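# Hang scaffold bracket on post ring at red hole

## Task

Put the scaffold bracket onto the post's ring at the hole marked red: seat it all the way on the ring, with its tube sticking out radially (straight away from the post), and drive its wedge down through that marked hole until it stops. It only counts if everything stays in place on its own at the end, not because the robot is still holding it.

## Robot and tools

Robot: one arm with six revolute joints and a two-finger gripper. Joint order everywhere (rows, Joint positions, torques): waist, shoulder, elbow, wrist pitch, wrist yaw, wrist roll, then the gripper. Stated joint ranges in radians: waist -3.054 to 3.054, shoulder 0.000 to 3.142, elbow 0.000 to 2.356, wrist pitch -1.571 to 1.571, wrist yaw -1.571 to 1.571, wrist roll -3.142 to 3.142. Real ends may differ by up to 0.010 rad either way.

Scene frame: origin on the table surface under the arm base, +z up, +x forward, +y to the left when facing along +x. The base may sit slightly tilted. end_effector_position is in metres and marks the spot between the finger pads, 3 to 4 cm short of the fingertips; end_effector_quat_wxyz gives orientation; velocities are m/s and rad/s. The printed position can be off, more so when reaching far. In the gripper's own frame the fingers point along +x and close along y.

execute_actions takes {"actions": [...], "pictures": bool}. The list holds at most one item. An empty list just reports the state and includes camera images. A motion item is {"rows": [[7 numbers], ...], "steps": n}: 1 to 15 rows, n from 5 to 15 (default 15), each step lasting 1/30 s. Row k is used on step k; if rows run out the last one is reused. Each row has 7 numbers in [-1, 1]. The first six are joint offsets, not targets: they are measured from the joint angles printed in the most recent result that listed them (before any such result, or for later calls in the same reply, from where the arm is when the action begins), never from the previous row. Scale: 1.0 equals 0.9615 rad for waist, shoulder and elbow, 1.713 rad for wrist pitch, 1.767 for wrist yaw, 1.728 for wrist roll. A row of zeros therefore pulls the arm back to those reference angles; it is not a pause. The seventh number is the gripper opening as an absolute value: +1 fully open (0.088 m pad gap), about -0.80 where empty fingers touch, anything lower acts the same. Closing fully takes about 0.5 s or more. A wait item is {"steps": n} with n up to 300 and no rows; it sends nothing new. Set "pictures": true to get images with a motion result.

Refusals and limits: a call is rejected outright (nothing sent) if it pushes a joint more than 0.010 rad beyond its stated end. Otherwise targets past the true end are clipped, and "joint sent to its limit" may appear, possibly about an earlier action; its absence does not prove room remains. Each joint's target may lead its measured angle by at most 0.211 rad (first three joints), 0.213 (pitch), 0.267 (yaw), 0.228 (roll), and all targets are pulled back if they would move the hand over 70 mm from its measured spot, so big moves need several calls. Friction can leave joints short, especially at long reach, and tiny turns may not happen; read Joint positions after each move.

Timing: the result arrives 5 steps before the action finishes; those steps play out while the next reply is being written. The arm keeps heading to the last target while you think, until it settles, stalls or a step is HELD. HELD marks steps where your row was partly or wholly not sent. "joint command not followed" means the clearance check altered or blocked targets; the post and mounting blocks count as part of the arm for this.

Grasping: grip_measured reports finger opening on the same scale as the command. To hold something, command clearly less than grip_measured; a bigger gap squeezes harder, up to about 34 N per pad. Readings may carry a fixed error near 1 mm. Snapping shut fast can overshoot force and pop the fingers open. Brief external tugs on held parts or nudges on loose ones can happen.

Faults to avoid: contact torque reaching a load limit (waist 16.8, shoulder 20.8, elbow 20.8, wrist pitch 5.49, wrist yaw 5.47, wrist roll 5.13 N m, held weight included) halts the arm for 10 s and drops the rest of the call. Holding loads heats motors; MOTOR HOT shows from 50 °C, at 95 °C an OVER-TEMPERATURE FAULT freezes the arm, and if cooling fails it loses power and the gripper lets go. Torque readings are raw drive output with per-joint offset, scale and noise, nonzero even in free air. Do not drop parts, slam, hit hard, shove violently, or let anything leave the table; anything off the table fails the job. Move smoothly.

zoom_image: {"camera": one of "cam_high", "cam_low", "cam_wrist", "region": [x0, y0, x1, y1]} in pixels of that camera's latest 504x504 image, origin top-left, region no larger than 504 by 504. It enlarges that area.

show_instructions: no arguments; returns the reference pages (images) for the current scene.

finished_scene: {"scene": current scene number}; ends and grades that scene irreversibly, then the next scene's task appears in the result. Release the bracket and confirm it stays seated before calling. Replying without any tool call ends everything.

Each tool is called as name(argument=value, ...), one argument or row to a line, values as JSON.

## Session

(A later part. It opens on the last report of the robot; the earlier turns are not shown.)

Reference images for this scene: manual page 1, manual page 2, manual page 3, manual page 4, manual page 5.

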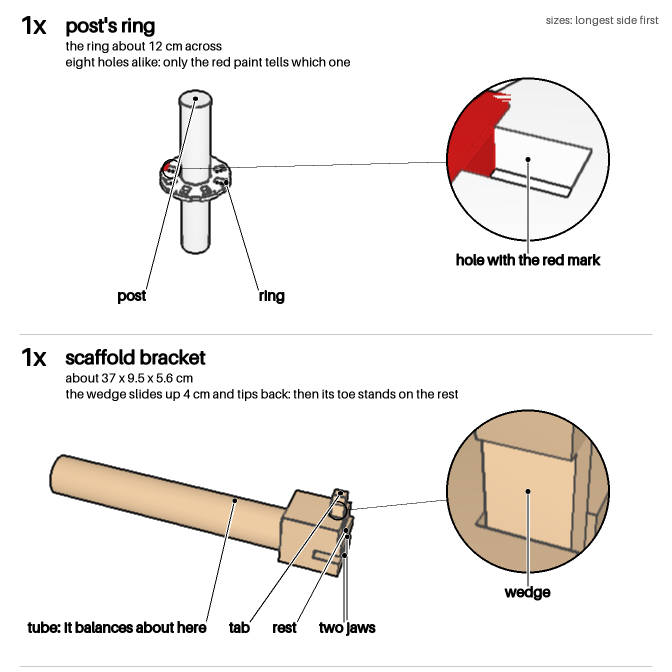

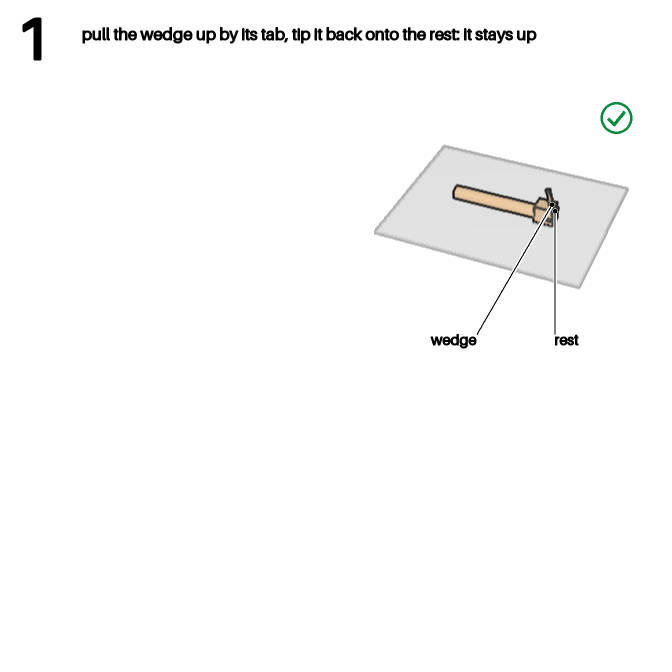

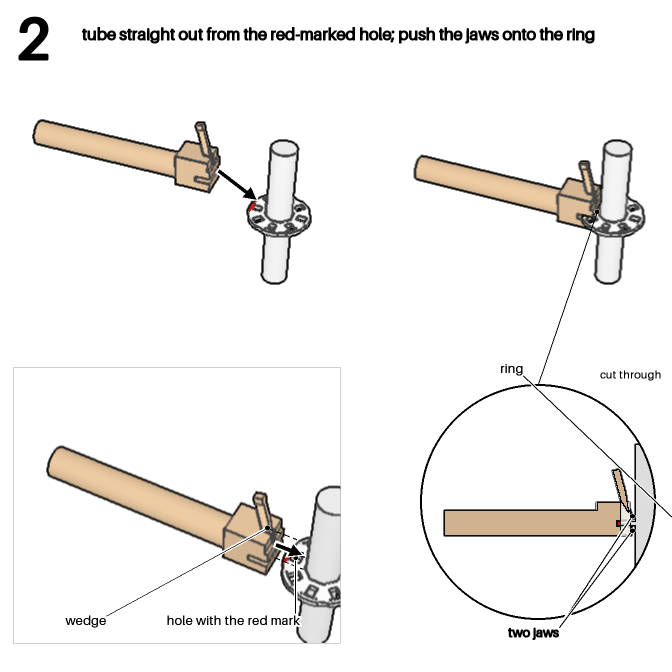

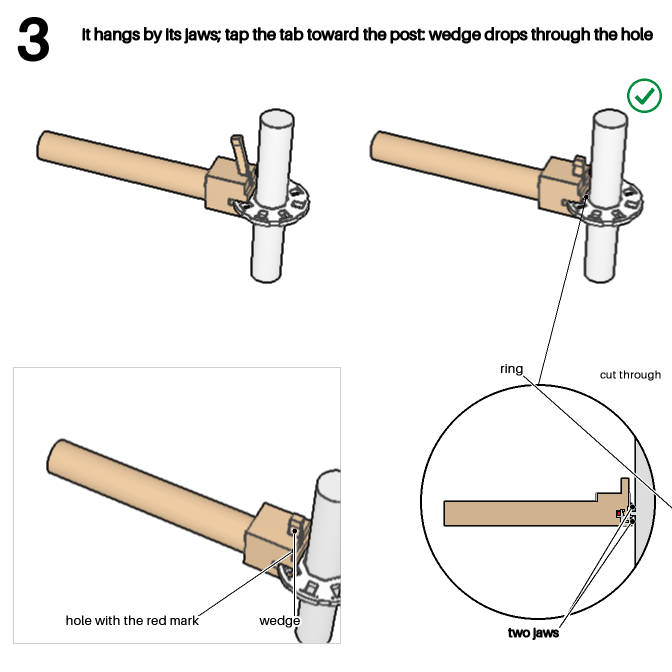

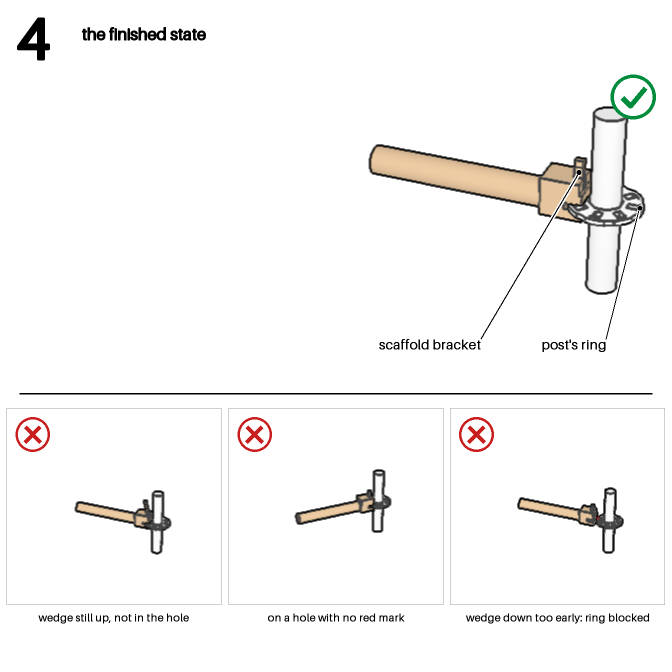

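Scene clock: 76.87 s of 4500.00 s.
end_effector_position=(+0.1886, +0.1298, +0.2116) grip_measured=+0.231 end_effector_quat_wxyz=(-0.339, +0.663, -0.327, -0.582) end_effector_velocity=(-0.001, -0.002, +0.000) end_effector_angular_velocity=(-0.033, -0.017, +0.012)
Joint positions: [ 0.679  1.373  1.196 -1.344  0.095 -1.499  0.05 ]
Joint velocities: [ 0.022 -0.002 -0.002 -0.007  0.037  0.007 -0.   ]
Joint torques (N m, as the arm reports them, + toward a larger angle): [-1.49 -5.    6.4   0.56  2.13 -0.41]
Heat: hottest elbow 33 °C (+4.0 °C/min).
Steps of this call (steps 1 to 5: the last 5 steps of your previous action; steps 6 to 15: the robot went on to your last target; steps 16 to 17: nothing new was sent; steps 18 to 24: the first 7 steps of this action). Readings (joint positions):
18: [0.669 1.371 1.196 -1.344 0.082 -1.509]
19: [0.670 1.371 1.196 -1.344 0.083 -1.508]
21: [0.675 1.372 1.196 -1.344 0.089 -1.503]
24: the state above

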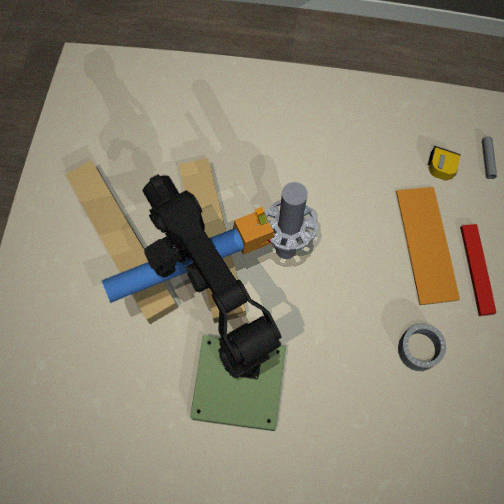

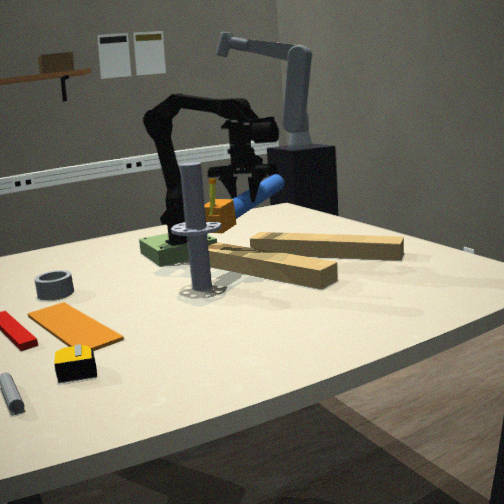

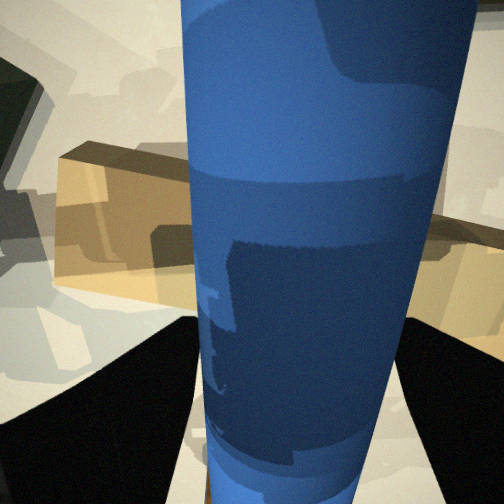

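execute_actions(
  actions=[
    {"rows":[[0.01,0,0.015,0,0.005,0.006,-1],[0.02,0,0.015,0,0.01,0.011,-1],[0.02,0,0.015,0,0.01,0.011,-1],[0.02,-0.012,0.006,0.002,0.01,0.011,-1],[0.02,-0.024,-0.004,0.004,0.01,0.011,-1],[0.02,-0.036,-0.014,0.006,0.01,0.011,-1],[0.02,-0.048,-0.024,0.008,0.01,0.011,-1],[0.02,-0.06,-0.034,0.01,0.01,0.011,-1],[0.02,-0.07,-0.044,0.012,0.01,0.011,-1],[0.02,-0.077,-0.052,0.0134,0.01,0.011,-1]],"steps":15},
  ],
)

execute_actions(
  actions=[
    {"steps":8},
  ],
  pictures=true,
)

zoom_image(
  camera="cam_low",
  region=[190, 190, 250, 240],
)

zoom_image(
  camera="cam_high",
  region=[230, 200, 290, 260],
)

Scene clock: 79.87 s of 4500.00 s.
end_effector_position=(+0.1853, +0.1288, +0.2102) grip_measured=+0.231 end_effector_quat_wxyz=(-0.342, +0.672, -0.320, -0.573) end_effector_velocity=(-0.025, -0.011, -0.019) end_effector_angular_velocity=(+0.062, -0.096, +0.087)
Joint positions: [ 0.697  1.342  1.164 -1.323  0.113 -1.49   0.05 ]
Joint velocities: [ 0.037 -0.208 -0.242  0.154  0.007 -0.051 -0.   ]
Joint torques (N m, as the arm reports them, + toward a larger angle): [-0.19 -7.57  4.82  0.16 -0.08  0.32]
Heat: hottest elbow 34 °C (+4.0 °C/min).
Steps of this call (steps 1 to 5: the last 5 steps of your previous action; steps 6 to 15: the robot went on to your last target; steps 16 to 80: nothing new was sent; steps 81 to 90: the first 10 steps of this action). Readings (joint positions):
81: [0.684 1.373 1.196 -1.345 0.101 -1.496]
82: [0.686 1.374 1.196 -1.345 0.104 -1.494]
84: [0.691 1.375 1.196 -1.345 0.109 -1.489]
88: [0.695 1.356 1.180 -1.333 0.112 -1.486]
90: the state above

Scene clock: 80.13 s of 4500.00 s.
end_effector_position=(+0.1832, +0.1279, +0.2090) grip_measured=+0.230 end_effector_quat_wxyz=(-0.341, +0.675, -0.314, -0.573) end_effector_velocity=(-0.000, -0.002, -0.001) end_effector_angular_velocity=(-0.004, -0.010, +0.019)
Joint positions: [ 0.701  1.325  1.146 -1.313  0.114 -1.496  0.05 ]
Joint velocities: [-0.002 -0.012 -0.012  0.007  0.007 -0.022 -0.   ]
Joint torques (N m, as the arm reports them, + toward a larger angle): [-0.24 -7.55  4.8  -0.02 -0.13  0.48]
Heat: hottest elbow 34 °C (+4.1 °C/min).
Kept back: nothing.
Steps of this call (steps 1 to 5: the last 5 steps of your previous action; steps 6 to 8: the robot went on to your last target). Readings (joint positions):
1: [0.699 1.336 1.158 -1.319 0.114 -1.493]
2: [0.700 1.332 1.153 -1.317 0.114 -1.495]
4: [0.700 1.327 1.149 -1.315 0.114 -1.496]
8: the state above

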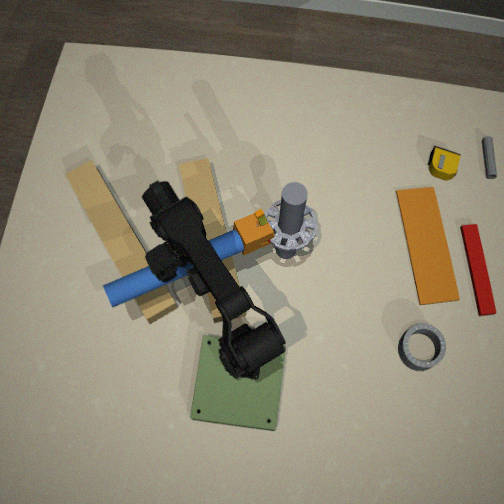

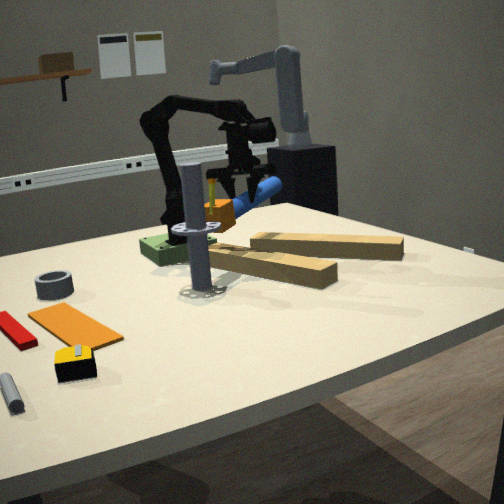

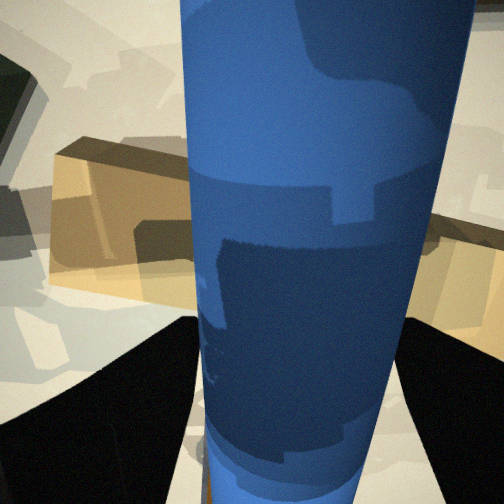

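Region (190, 190, 250, 240) of cam_low's 504x504 image, scaled by 8.400, with more detail than that image has.

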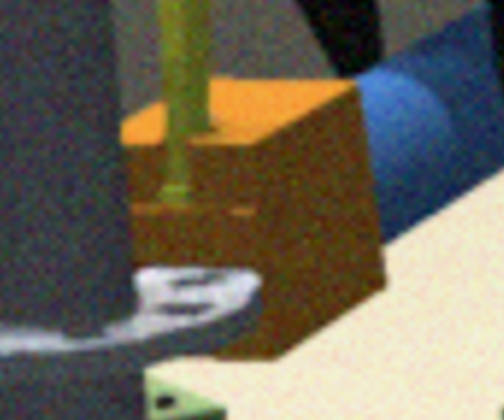

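Region (230, 200, 290, 260) of cam_high's 504x504 image, scaled by 8.400, with more detail than that image has.

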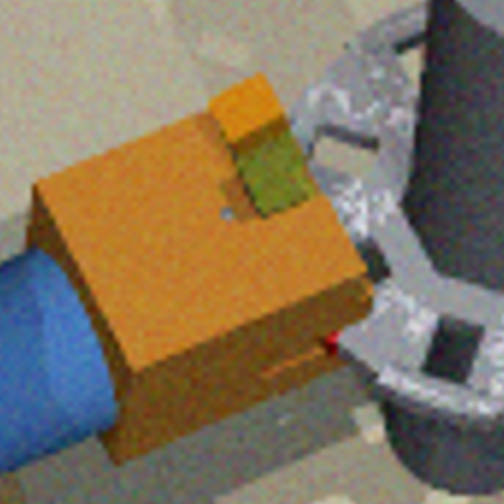

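execute_actions(
  actions=[
    {"rows":[[0.015,-0.008,0.018,0,0.004,0.012,-1],[0.03,-0.008,0.018,0,0.004,0.024,-1],[0.045,-0.008,0.018,0,0.004,0.036,-1],[0.06,-0.008,0.018,0,0.004,0.048,-1],[0.075,-0.008,0.018,0,0.004,0.06,-1]],"steps":15},
  ],
)

execute_actions(
  actions=[
    {"steps":8},
  ],
  pictures=true,
)

zoom_image(
  camera="cam_low",
  region=[190, 190, 250, 240],
)

zoom_image(
  camera="cam_high",
  region=[200, 170, 340, 280],
)

Scene clock: 80.93 s of 4500.00 s.
end_effector_position=(+0.1822, +0.1298, +0.2092) grip_measured=+0.229 end_effector_quat_wxyz=(-0.344, +0.686, -0.328, -0.551) end_effector_velocity=(+0.002, +0.005, +0.000) end_effector_angular_velocity=(+0.018, -0.025, -0.034)
Joint positions: [ 0.745  1.328  1.145 -1.314  0.167 -1.426  0.05 ]
Joint velocities: [ 0.017 -0.002 -0.002  0.022  0.007  0.051  0.   ]
Joint torques (N m, as the arm reports them, + toward a larger angle): [ 2.5  -5.76  6.38  0.68 -2.03  0.87]
Heat: hottest elbow 34 °C (+4.0 °C/min).
Steps of this call (steps 1 to 14: the robot went on to your last target; steps 15 to 24: the first 10 steps of this action). Readings (joint positions):
15: [0.702 1.324 1.145 -1.312 0.116 -1.495]
16: [0.706 1.324 1.145 -1.312 0.120 -1.491]
18: [0.721 1.325 1.145 -1.313 0.139 -1.471]
22: [0.743 1.327 1.145 -1.314 0.166 -1.432]
24: the state above

Scene clock: 81.20 s of 4500.00 s.
end_effector_position=(+0.1821, +0.1300, +0.2092) grip_measured=+0.228 end_effector_quat_wxyz=(-0.345, +0.686, -0.329, -0.550) end_effector_velocity=(-0.001, -0.001, +0.001) end_effector_angular_velocity=(-0.008, -0.003, +0.009)
Joint positions: [ 0.747  1.328  1.145 -1.314  0.169 -1.42   0.05 ]
Joint velocities: [ 0.002 -0.002  0.002 -0.007  0.007 -0.007  0.   ]
Joint torques (N m, as the arm reports them, + toward a larger angle): [ 2.52 -5.81  6.38  0.71 -2.09  0.85]
Heat: hottest elbow 34 °C (+4.1 °C/min).
Kept back: nothing.
Steps of this call (steps 1 to 5: the last 5 steps of your previous action; steps 6 to 8: the robot went on to your last target). Readings (joint positions):
1: [0.746 1.328 1.145 -1.314 0.168 -1.424]
2: [0.746 1.328 1.145 -1.314 0.168 -1.423]
4: [0.746 1.328 1.145 -1.314 0.169 -1.421]
8: the state above

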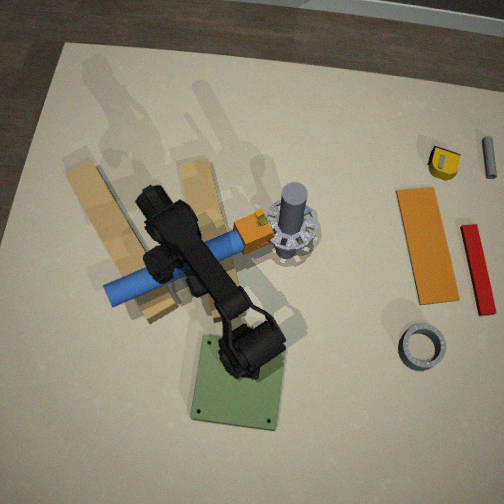

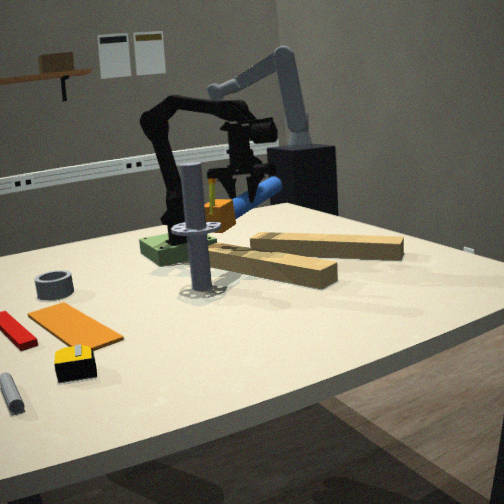

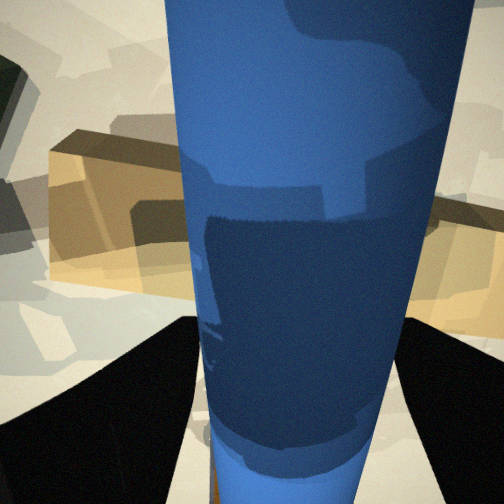

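Region (190, 190, 250, 240) of cam_low's 504x504 image, scaled by 8.400, with more detail than that image has.

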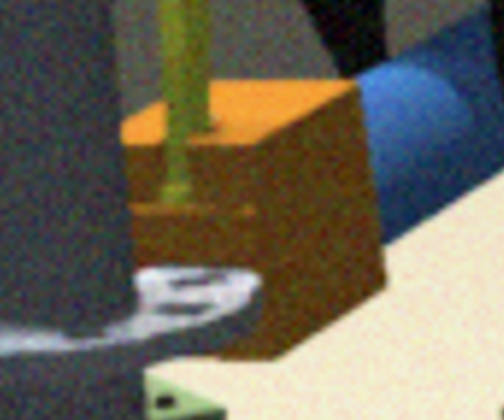

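Region (200, 170, 340, 280) of cam_high's 504x504 image, scaled by 3.600, with more detail than that image has; it fills the top 396 rows of this view, and the rest is white.

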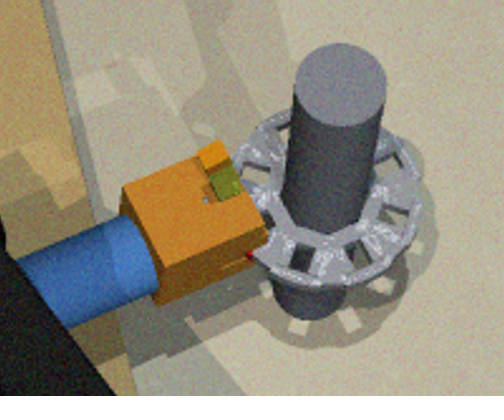

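execute_actions(
  actions=[
    {"rows":[[-0.02,-0.008,0.018,0,-0.015,-0.02,-1],[-0.045,-0.008,0.018,0,-0.03,-0.043,-1]],"steps":10},
  ],
  pictures=true,
)

zoom_image(
  camera="cam_high",
  region=[80, 150, 340, 330],
)

zoom_image(
  camera="cam_low",
  region=[150, 150, 310, 270],
)

Scene clock: 81.73 s of 4500.00 s.
end_effector_position=(+0.1813, +0.1287, +0.2083) grip_measured=+0.228 end_effector_quat_wxyz=(-0.342, +0.675, -0.322, -0.569) end_effector_velocity=(-0.004, -0.011, -0.003) end_effector_angular_velocity=(+0.013, +0.101, +0.171)
Joint positions: [ 0.715  1.328  1.146 -1.318  0.123 -1.468  0.05 ]
Joint velocities: [-0.09  -0.002 -0.002 -0.037 -0.095 -0.256 -0.   ]
Joint torques (N m, as the arm reports them, + toward a larger angle): [-0.21 -5.38  6.2   0.97 -0.21 -0.2 ]
Heat: hottest elbow 34 °C (+4.0 °C/min).
Steps of this call (steps 1 to 11: the robot went on to your last target; steps 12 to 16: the first 5 steps of this action). Readings (joint positions):
12: [0.744 1.328 1.145 -1.314 0.166 -1.422]
13: [0.735 1.328 1.145 -1.315 0.152 -1.434]
15: [0.718 1.328 1.146 -1.318 0.127 -1.459]
16: the state above

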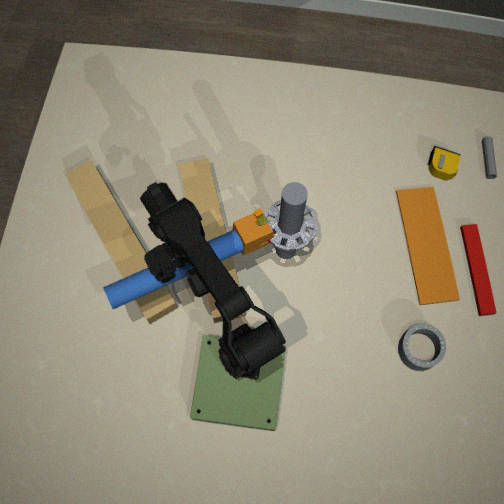

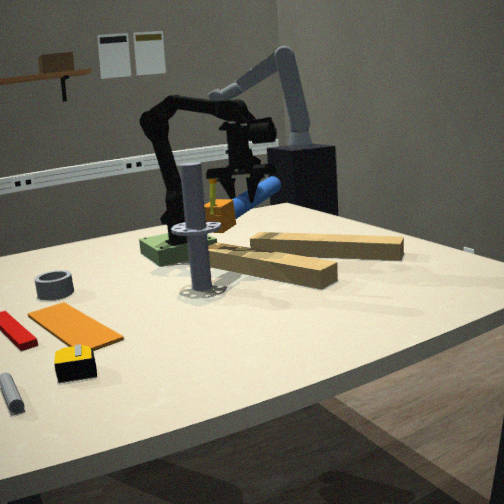

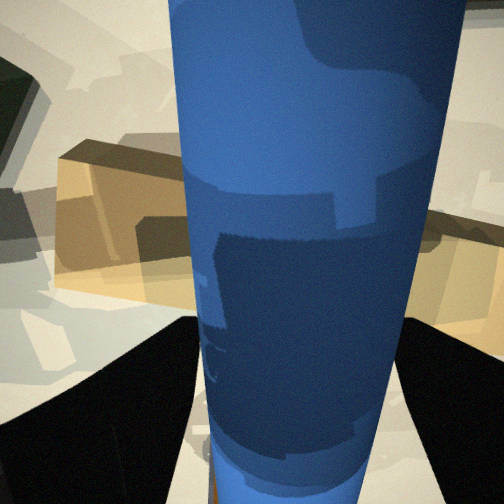

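Region (80, 150, 340, 330) of cam_high's 504x504 image, scaled by 1.938, with more detail than that image has; it fills the top 349 rows of this view, and the rest is white.

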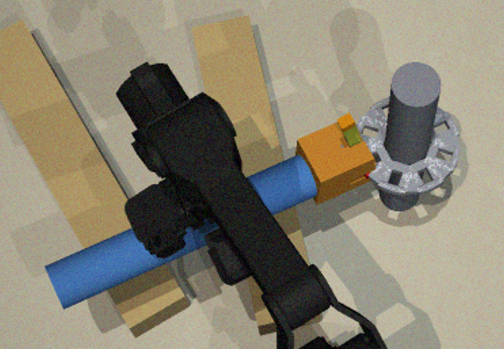

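Region (150, 150, 310, 270) of cam_low's 504x504 image, scaled by 3.150, with more detail than that image has; it fills the top 378 rows of this view, and the rest is white.

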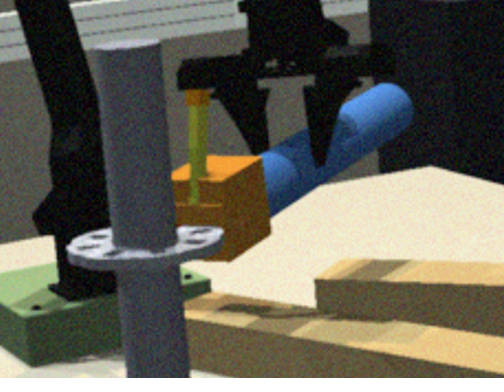

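execute_actions(
  actions=[
    {"rows":[[-0.01,-0.008,0.018,0,0,-0.006,-1],[-0.02,-0.008,0.018,0,0,-0.011,-1],[-0.03,-0.008,0.018,0,0,-0.017,-1],[-0.04,-0.008,0.018,0,0,-0.022,-1]],"steps":15},
  ],
)

Scene clock: 83.03 s of 4500.00 s.
end_effector_position=(+0.1844, +0.1239, +0.2081) grip_measured=+0.228 end_effector_quat_wxyz=(-0.341, +0.672, -0.322, -0.572) end_effector_velocity=(+0.000, +0.001, -0.000) end_effector_angular_velocity=(+0.007, -0.000, +0.020)
Joint positions: [ 0.683  1.328  1.146 -1.319  0.114 -1.501  0.05 ]
Joint velocities: [-0.002 -0.002 -0.002  0.007 -0.007 -0.022 -0.   ]
Joint torques (N m, as the arm reports them, + toward a larger angle): [-0.71 -5.34  6.3   0.64  0.33 -0.16]
Heat: hottest elbow 34 °C (+4.1 °C/min).
Steps of this call (steps 1 to 5: the last 5 steps of your previous action; steps 6 to 29: the robot went on to your last target; steps 30 to 39: the first 10 steps of this action). Readings (joint positions):
30: [0.706 1.328 1.146 -1.318 0.115 -1.490]
31: [0.706 1.328 1.146 -1.318 0.115 -1.490]
33: [0.698 1.328 1.146 -1.318 0.115 -1.493]
37: [0.683 1.328 1.146 -1.319 0.114 -1.500]
39: the state above

It moves freely now. Continue.

execute_actions(
  actions=[
    {"rows":[[-0.012,-0.008,0.018,0,0.003,-0.007,-1],[-0.024,-0.008,0.018,0,0.003,-0.013,-1],[-0.036,-0.008,0.018,0,0.003,-0.02,-1],[-0.048,-0.008,0.018,0,0.003,-0.027,-1],[-0.06,-0.008,0.018,0,0.003,-0.033,-1]],"steps":15},
  ],
  pictures=true,
)

zoom_image(
  camera="cam_high",
  region=[230, 200, 290, 260],
)

Scene clock: 83.63 s of 4500.00 s.
end_effector_position=(+0.1850, +0.1225, +0.2078) grip_measured=+0.228 end_effector_quat_wxyz=(-0.343, +0.663, -0.316, -0.586) end_effector_velocity=(-0.007, -0.005, -0.002) end_effector_angular_velocity=(-0.008, +0.047, -0.008)
Joint positions: [ 0.652  1.328  1.147 -1.319  0.078 -1.538  0.05 ]
Joint velocities: [-0.017  0.002 -0.002 -0.037 -0.022 -0.007 -0.   ]
Joint torques (N m, as the arm reports them, + toward a larger angle): [-2.56 -5.35  6.16  0.65  1.72 -0.53]
Heat: hottest elbow 34 °C (+4.0 °C/min).
Steps of this call (steps 1 to 5: the last 5 steps of your previous action; steps 6 to 8: the robot went on to your last target; steps 9 to 18: the first 10 steps of this action). Readings (joint positions):
9: [0.683 1.328 1.146 -1.319 0.114 -1.501]
10: [0.681 1.328 1.146 -1.319 0.112 -1.503]
12: [0.671 1.328 1.146 -1.320 0.100 -1.517]
16: [0.654 1.328 1.146 -1.319 0.080 -1.536]
18: the state above

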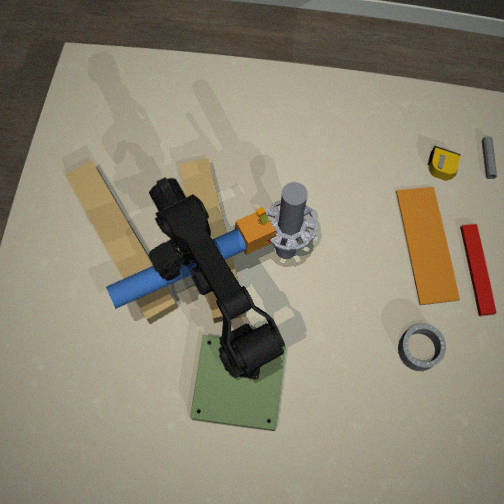

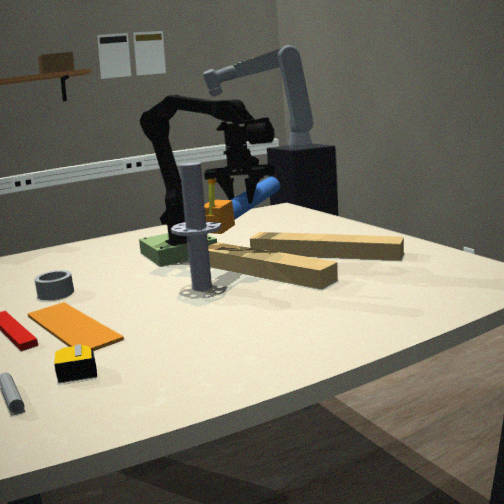

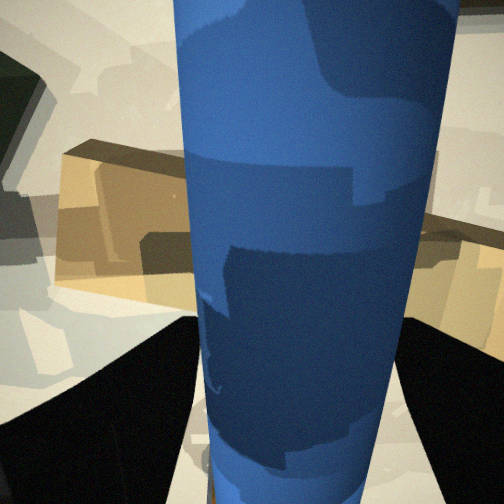

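Region (230, 200, 290, 260) of cam_high's 504x504 image, scaled by 8.400, with more detail than that image has.

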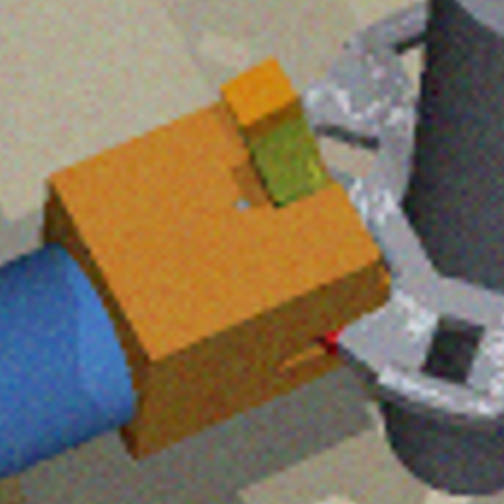

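execute_actions(
  actions=[
    {"rows":[[0.02,-0.008,0.018,0,0.02,0.011,-1],[0.025,-0.008,0.018,0,0.022,0.014,-1],[0.025,-0.008,0.018,0,0.022,0.014,-1],[0.025,-0.008,0.018,0,0.022,0.014,-1],[0.025,-0.008,0.018,0,0.022,0.014,-1],[0.015,-0.008,0.018,0,0.026,0.008,-1],[0.005,-0.008,0.018,0,0.03,0.003,-1],[-0.005,-0.008,0.018,0,0.034,-0.003,-1],[-0.015,-0.008,0.018,0,0.038,-0.009,-1],[-0.025,-0.008,0.018,0,0.042,-0.014,-1]],"steps":15},
  ],
  pictures=true,
)

zoom_image(
  camera="cam_high",
  region=[230, 200, 290, 260],
)

Scene clock: 84.33 s of 4500.00 s.
end_effector_position=(+0.1851, +0.1227, +0.2081) grip_measured=+0.228 end_effector_quat_wxyz=(-0.340, +0.669, -0.317, -0.580) end_effector_velocity=(-0.004, -0.006, -0.003) end_effector_angular_velocity=(+0.081, +0.106, +0.044)
Joint positions: [ 0.666  1.328  1.147 -1.319  0.098 -1.528  0.05 ]
Joint velocities: [-0.105 -0.002 -0.002 -0.022 -0.139 -0.139  0.   ]
Joint torques (N m, as the arm reports them, + toward a larger angle): [-2.7  -5.35  6.34  0.59  1.95 -0.59]
Heat: hottest elbow 34 °C (+4.0 °C/min).
Steps of this call (steps 1 to 5: the last 5 steps of your previous action; steps 6 to 11: the robot went on to your last target; steps 12 to 21: the first 10 steps of this action). Readings (joint positions):
12: [0.653 1.328 1.147 -1.319 0.079 -1.540]
13: [0.660 1.328 1.147 -1.319 0.088 -1.534]
15: [0.668 1.328 1.147 -1.319 0.100 -1.525]
19: [0.670 1.328 1.147 -1.320 0.103 -1.523]
21: the state above

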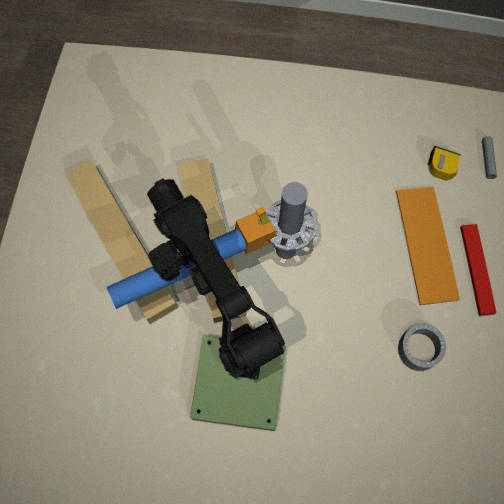

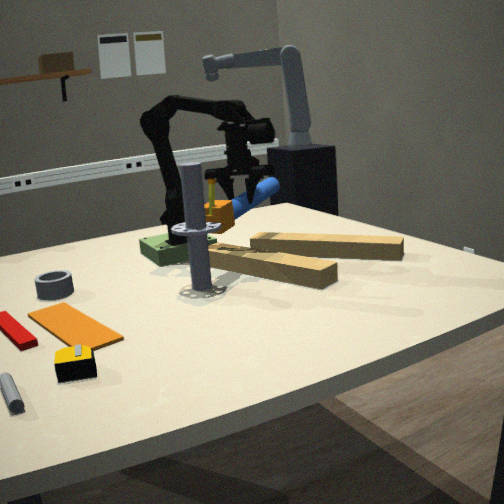

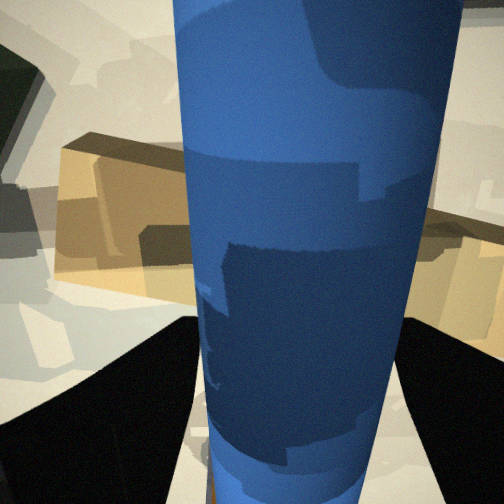

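Region (230, 200, 290, 260) of cam_high's 504x504 image, scaled by 8.400, with more detail than that image has.

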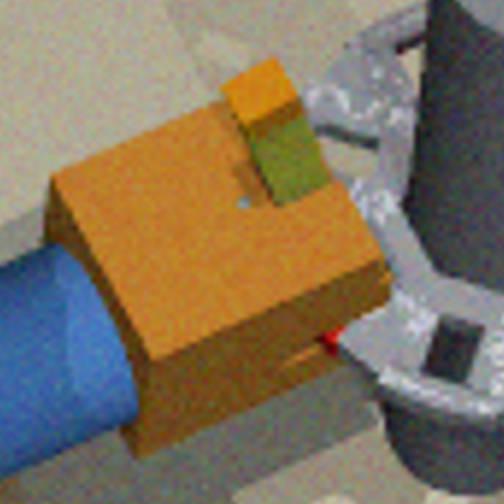

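execute_actions(
  actions=[
    {"rows":[[0.02,-0.008,0.018,0,0.01,0.011,-1],[0.02,-0.008,0.018,0,0.01,0.011,-1],[0.02,-0.008,0.018,0,0.01,0.011,-1],[0.02,-0.008,0.005,0.005,0.01,0.011,-1],[0.02,-0.008,-0.005,0.01,0.01,0.011,-1],[0.02,-0.008,-0.013,0.014,0.01,0.011,-1],[0.02,-0.008,-0.013,0.014,0.01,0.011,-1],[0.02,-0.008,-0.013,0.014,0.01,0.011,-1],[0.02,-0.008,-0.013,0.014,0.01,0.011,-1],[0.01,-0.008,-0.013,0.014,0.014,0.005,-1],[0,-0.008,-0.013,0.014,0.018,0,-1],[-0.01,-0.008,-0.013,0.014,0.022,-0.006,-1],[-0.02,-0.008,-0.013,0.014,0.026,-0.011,-1],[-0.03,-0.008,-0.013,0.014,0.03,-0.017,-1]],"steps":15},
  ],
)

execute_actions(
  actions=[
    {"steps":8},
  ],
)

Scene clock: 85.30 s of 4500.00 s.
end_effector_position=(+0.1858, +0.1236, +0.2056) grip_measured=+0.227 end_effector_quat_wxyz=(-0.339, +0.675, -0.319, -0.572) end_effector_velocity=(-0.004, -0.001, -0.007) end_effector_angular_velocity=(+0.008, +0.027, -0.013)
Joint positions: [ 0.681  1.328  1.135 -1.305  0.119 -1.511  0.05 ]
Joint velocities: [-0.007 -0.002 -0.027  0.007 -0.022  0.007 -0.   ]
Joint torques (N m, as the arm reports them, + toward a larger angle): [-0.52 -5.43  4.81  1.09  0.01 -0.15]
Heat: hottest elbow 34 °C (+4.0 °C/min).
Steps of this call (steps 1 to 5: the last 5 steps of your previous action; steps 6 to 19: the robot went on to your last target; steps 20 to 29: the first 10 steps of this action). Readings (joint positions):
20: [0.662 1.328 1.147 -1.319 0.094 -1.537]
21: [0.669 1.328 1.147 -1.320 0.103 -1.531]
23: [0.676 1.328 1.146 -1.320 0.111 -1.524]
27: [0.681 1.328 1.138 -1.308 0.118 -1.512]
29: the state above

Scene clock: 85.57 s of 4500.00 s.
end_effector_position=(+0.1890, +0.1192, +0.2044) grip_measured=+0.228 end_effector_quat_wxyz=(-0.335, +0.678, -0.317, -0.573) end_effector_velocity=(-0.005, -0.006, -0.005) end_effector_angular_velocity=(+0.004, +0.065, +0.071)
Joint positions: [ 0.657  1.328  1.13  -1.299  0.119 -1.545  0.05 ]
Joint velocities: [-0.042  0.002 -0.012 -0.022 -0.051 -0.11  -0.001]
Joint torques (N m, as the arm reports them, + toward a larger angle): [-1.69 -5.35  5.07  0.87  1.3  -0.22]
Heat: hottest elbow 34 °C (+4.0 °C/min).
Kept back: nothing.
Steps of this call (steps 1 to 5: the last 5 steps of your previous action; steps 6 to 8: the robot went on to your last target). Readings (joint positions):
1: [0.680 1.328 1.135 -1.304 0.119 -1.513]
2: [0.677 1.328 1.134 -1.302 0.119 -1.519]
4: [0.664 1.328 1.132 -1.298 0.121 -1.535]
8: the state above

execute_actions(
  actions=[
    {"rows":[[-0.01,-0.008,0.015,0,0.012,-0.006,-1],[-0.02,-0.008,0.015,0,0.014,-0.011,-1],[-0.03,-0.008,0.015,0,0.016,-0.017,-1],[-0.04,-0.008,0.015,0,0.018,-0.022,-1],[-0.05,-0.008,0.015,0,0.02,-0.028,-1]],"steps":15},
  ],
  pictures=true,
)

zoom_image(
  camera="cam_high",
  region=[230, 200, 290, 260],
)

Scene clock: 86.10 s of 4500.00 s.
end_effector_position=(+0.1899, +0.1168, +0.2039) grip_measured=+0.227 end_effector_quat_wxyz=(-0.331, +0.676, -0.314, -0.579) end_effector_velocity=(-0.006, -0.001, -0.001) end_effector_angular_velocity=(+0.014, +0.040, +0.013)
Joint positions: [ 0.638  1.328  1.13  -1.3    0.107 -1.575  0.05 ]
Joint velocities: [-0.012 -0.002 -0.002 -0.022 -0.037 -0.022  0.   ]
Joint torques (N m, as the arm reports them, + toward a larger angle): [-2.82 -5.34  6.11  0.7   2.01 -0.5 ]
Heat: hottest elbow 34 °C (+4.1 °C/min).
Steps of this call (steps 1 to 6: the robot went on to your last target; steps 7 to 16: the first 10 steps of this action). Readings (joint positions):
7: [0.655 1.328 1.130 -1.298 0.121 -1.550]
8: [0.655 1.328 1.130 -1.298 0.121 -1.550]
10: [0.651 1.328 1.130 -1.299 0.116 -1.556]
14: [0.639 1.328 1.130 -1.300 0.108 -1.575]
16: the state above

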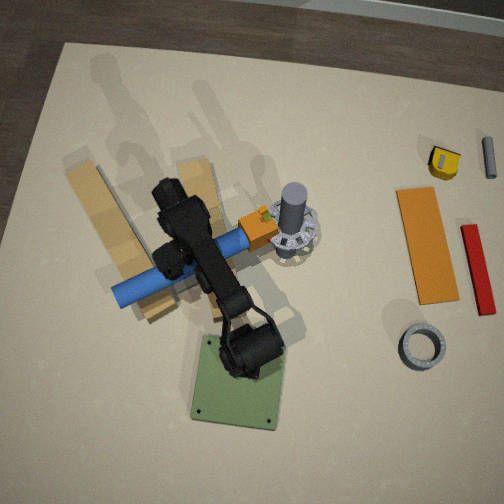

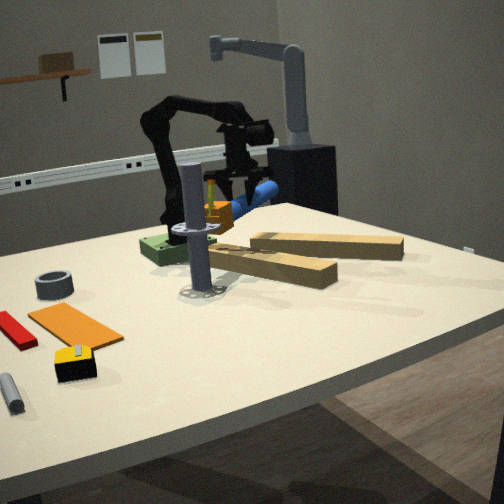

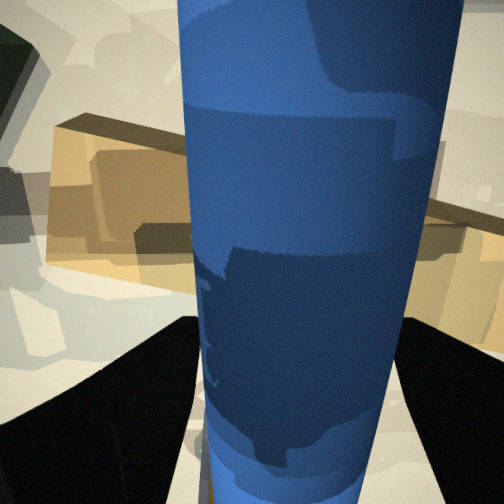

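Region (230, 200, 290, 260) of cam_high's 504x504 image, scaled by 8.400, with more detail than that image has.

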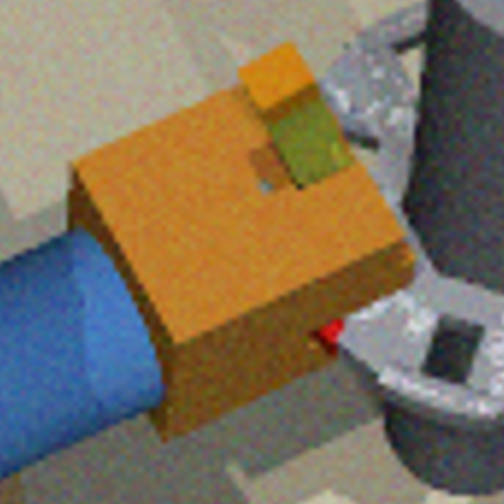

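execute_actions(
  actions=[
    {"rows":[[0.015,-0.008,0.015,0,0.008,0.008,-1],[0.015,-0.008,0.015,0,0.008,0.008,-1],[0.015,-0.008,0.015,0,0.008,0.008,-1],[0.015,-0.014,0.01,-0.0005,0.008,0.008,-1],[0.015,-0.02,0.005,-0.001,0.008,0.008,-1],[0.015,-0.026,0,-0.0015,0.008,0.008,-1],[0.015,-0.032,-0.005,-0.002,0.008,0.008,-1],[0.015,-0.038,-0.01,-0.0025,0.008,0.008,-1],[0.015,-0.044,-0.015,-0.003,0.008,0.008,-1],[0.015,-0.05,-0.02,-0.0035,0.008,0.008,-1],[0.015,-0.056,-0.025,-0.004,0.008,0.008,-1],[0.015,-0.06,-0.03,-0.0045,0.008,0.008,-1],[0.015,-0.06,-0.035,-0.005,0.008,0.008,-1]],"steps":15},
  ],
)

execute_actions(
  actions=[
    {"steps":8},
  ],
  pictures=true,
)

zoom_image(
  camera="cam_high",
  region=[230, 200, 290, 260],
)

Scene clock: 86.97 s of 4500.00 s.
end_effector_position=(+0.1885, +0.1163, +0.2037) grip_measured=+0.227 end_effector_quat_wxyz=(-0.330, +0.682, -0.310, -0.574) end_effector_velocity=(-0.018, -0.010, -0.005) end_effector_angular_velocity=(-0.000, -0.048, +0.090)
Joint positions: [ 0.65   1.315  1.117 -1.292  0.121 -1.572  0.05 ]
Joint velocities: [ 0.027 -0.12  -0.11   0.037  0.022 -0.066 -0.   ]
Joint torques (N m, as the arm reports them, + toward a larger angle): [-0.07 -7.26  4.93 -0.18 -0.06  0.34]
Heat: hottest elbow 34 °C (+4.0 °C/min).
Steps of this call (steps 1 to 5: the last 5 steps of your previous action; steps 6 to 15: the robot went on to your last target; step 16: nothing new was sent; steps 17 to 26: the first 10 steps of this action). Readings (joint positions):
17: [0.638 1.328 1.130 -1.300 0.107 -1.578]
18: [0.641 1.328 1.130 -1.300 0.112 -1.575]
20: [0.645 1.328 1.130 -1.300 0.116 -1.571]
24: [0.647 1.322 1.124 -1.297 0.119 -1.570]
26: the state above

Scene clock: 87.23 s of 4500.00 s.
end_effector_position=(+0.1845, +0.1142, +0.2031) grip_measured=+0.227 end_effector_quat_wxyz=(-0.325, +0.686, -0.305, -0.575) end_effector_velocity=(-0.003, -0.002, -0.001) end_effector_angular_velocity=(+0.000, +0.011, +0.005)
Joint positions: [ 0.655  1.293  1.099 -1.291  0.124 -1.583  0.05 ]
Joint velocities: [-0.002 -0.007 -0.007 -0.007 -0.007 -0.007 -0.   ]
Joint torques (N m, as the arm reports them, + toward a larger angle): [-0.21 -6.83  4.55 -0.54 -0.17  0.67]
Heat: hottest elbow 34 °C (+4.1 °C/min).
Kept back: nothing.
Steps of this call (steps 1 to 5: the last 5 steps of your previous action; steps 6 to 8: the robot went on to your last target). Readings (joint positions):
1: [0.651 1.311 1.114 -1.291 0.122 -1.575]
2: [0.652 1.306 1.109 -1.290 0.123 -1.577]
4: [0.654 1.299 1.103 -1.291 0.124 -1.581]
8: the state above

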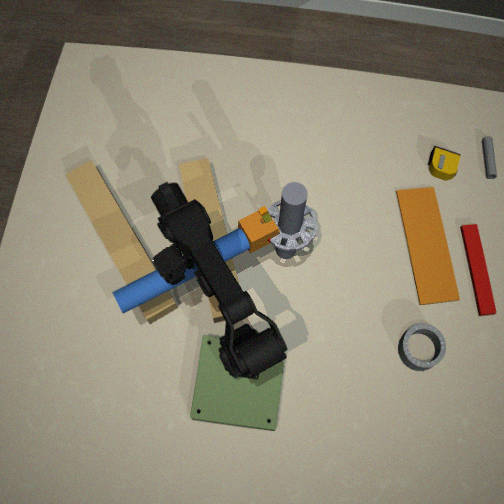

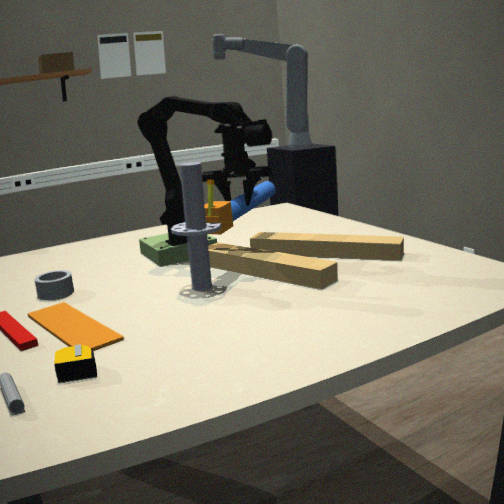

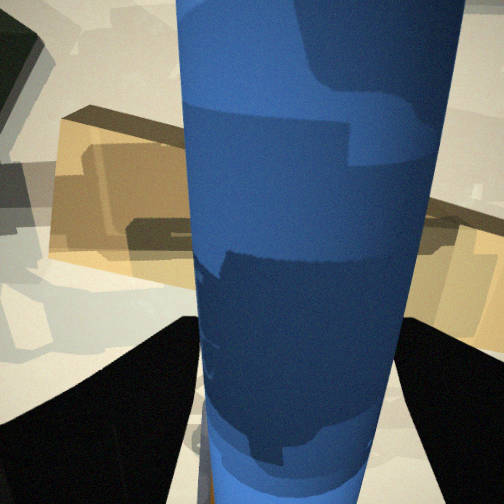

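Region (230, 200, 290, 260) of cam_high's 504x504 image, scaled by 8.400, with more detail than that image has.

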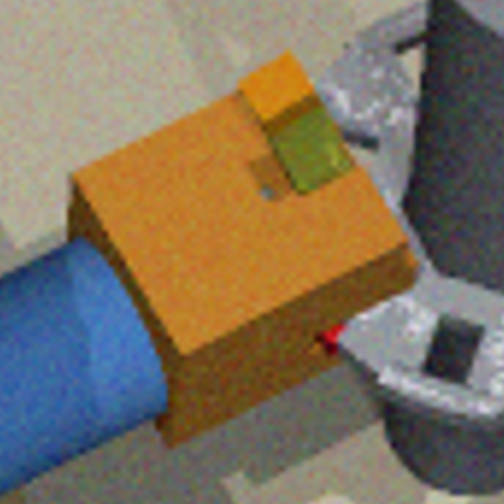

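execute_actions(
  actions=[
    {"rows":[[0,-0.008,0.015,0,0.003,0.008,-1],[0,-0.008,0.015,0,0.003,0.016,-1],[0,-0.008,0.015,0,0.003,0.024,-1],[0,-0.008,0.015,0,0.003,0.032,-1],[0,-0.008,0.015,0,0.003,0.04,-1],[0,-0.008,0.015,0,0.003,0.048,-1]],"steps":15},
  ],
)

execute_actions(
  actions=[
    {"steps":8},
  ],
  pictures=true,
)

zoom_image(
  camera="cam_high",
  region=[230, 200, 290, 260],
)

Scene clock: 88.00 s of 4500.00 s.
end_effector_position=(+0.1857, +0.1152, +0.2031) grip_measured=+0.225 end_effector_quat_wxyz=(-0.340, +0.683, -0.314, -0.565) end_effector_velocity=(-0.000, +0.003, -0.002) end_effector_angular_velocity=(+0.010, +0.005, -0.028)
Joint positions: [ 0.66   1.293  1.098 -1.283  0.131 -1.54   0.05 ]
Joint velocities: [ 0.007  0.007 -0.002  0.007 -0.007  0.037  0.   ]
Joint torques (N m, as the arm reports them, + toward a larger angle): [-0.64 -5.19  6.13  0.07 -0.16  1.04]
Heat: hottest elbow 34 °C (+4.0 °C/min).
Steps of this call (steps 1 to 13: the robot went on to your last target; steps 14 to 23: the first 10 steps of this action). Readings (joint positions):
14: [0.655 1.292 1.098 -1.291 0.124 -1.583]
15: [0.656 1.292 1.098 -1.291 0.124 -1.583]
17: [0.657 1.292 1.098 -1.290 0.127 -1.577]
21: [0.659 1.293 1.098 -1.284 0.131 -1.542]
23: the state above

Scene clock: 88.27 s of 4500.00 s.
end_effector_position=(+0.1860, +0.1154, +0.2032) grip_measured=+0.226 end_effector_quat_wxyz=(-0.342, +0.682, -0.315, -0.564) end_effector_velocity=(-0.005, +0.001, -0.001) end_effector_angular_velocity=(+0.012, +0.019, +0.012)
Joint positions: [ 0.66   1.294  1.098 -1.282  0.132 -1.535  0.05 ]
Joint velocities: [ 0.002 -0.007 -0.007 -0.007 -0.022 -0.007  0.   ]
Joint torques (N m, as the arm reports them, + toward a larger angle): [-0.63 -5.24  6.1   0.01 -0.16  1.08]
Heat: hottest elbow 34 °C (+4.0 °C/min).
Kept back: nothing.
Steps of this call (steps 1 to 5: the last 5 steps of your previous action; steps 6 to 8: the robot went on to your last target). Readings (joint positions):
1: [0.660 1.293 1.098 -1.283 0.132 -1.538]
2: [0.660 1.294 1.098 -1.283 0.132 -1.537]
4: [0.660 1.294 1.098 -1.283 0.132 -1.536]
8: the state above

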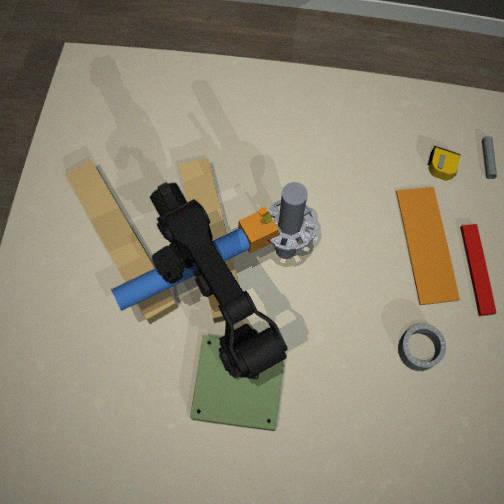

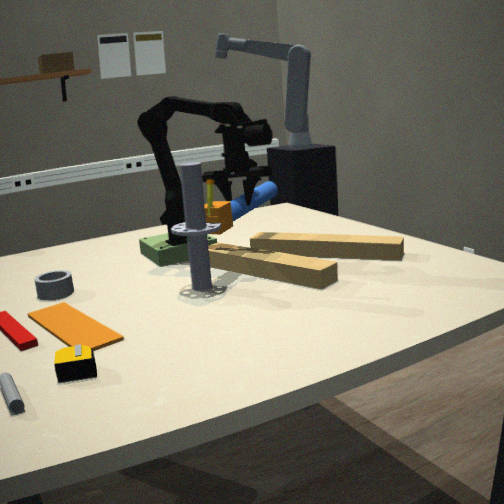

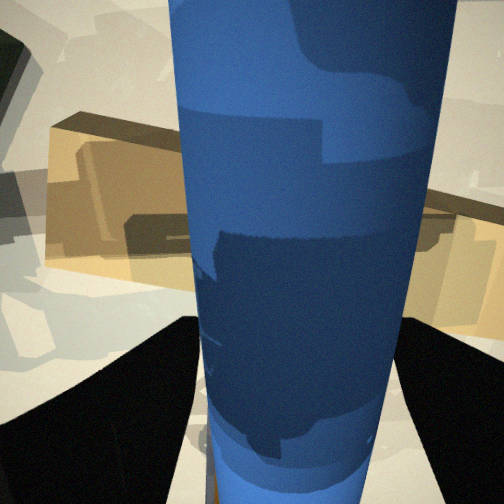

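Region (230, 200, 290, 260) of cam_high's 504x504 image, scaled by 8.400, with more detail than that image has.

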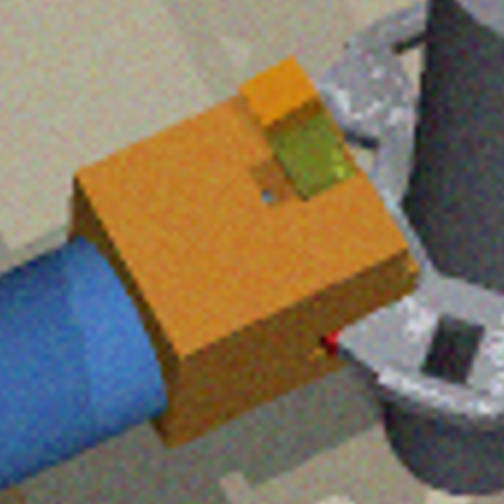

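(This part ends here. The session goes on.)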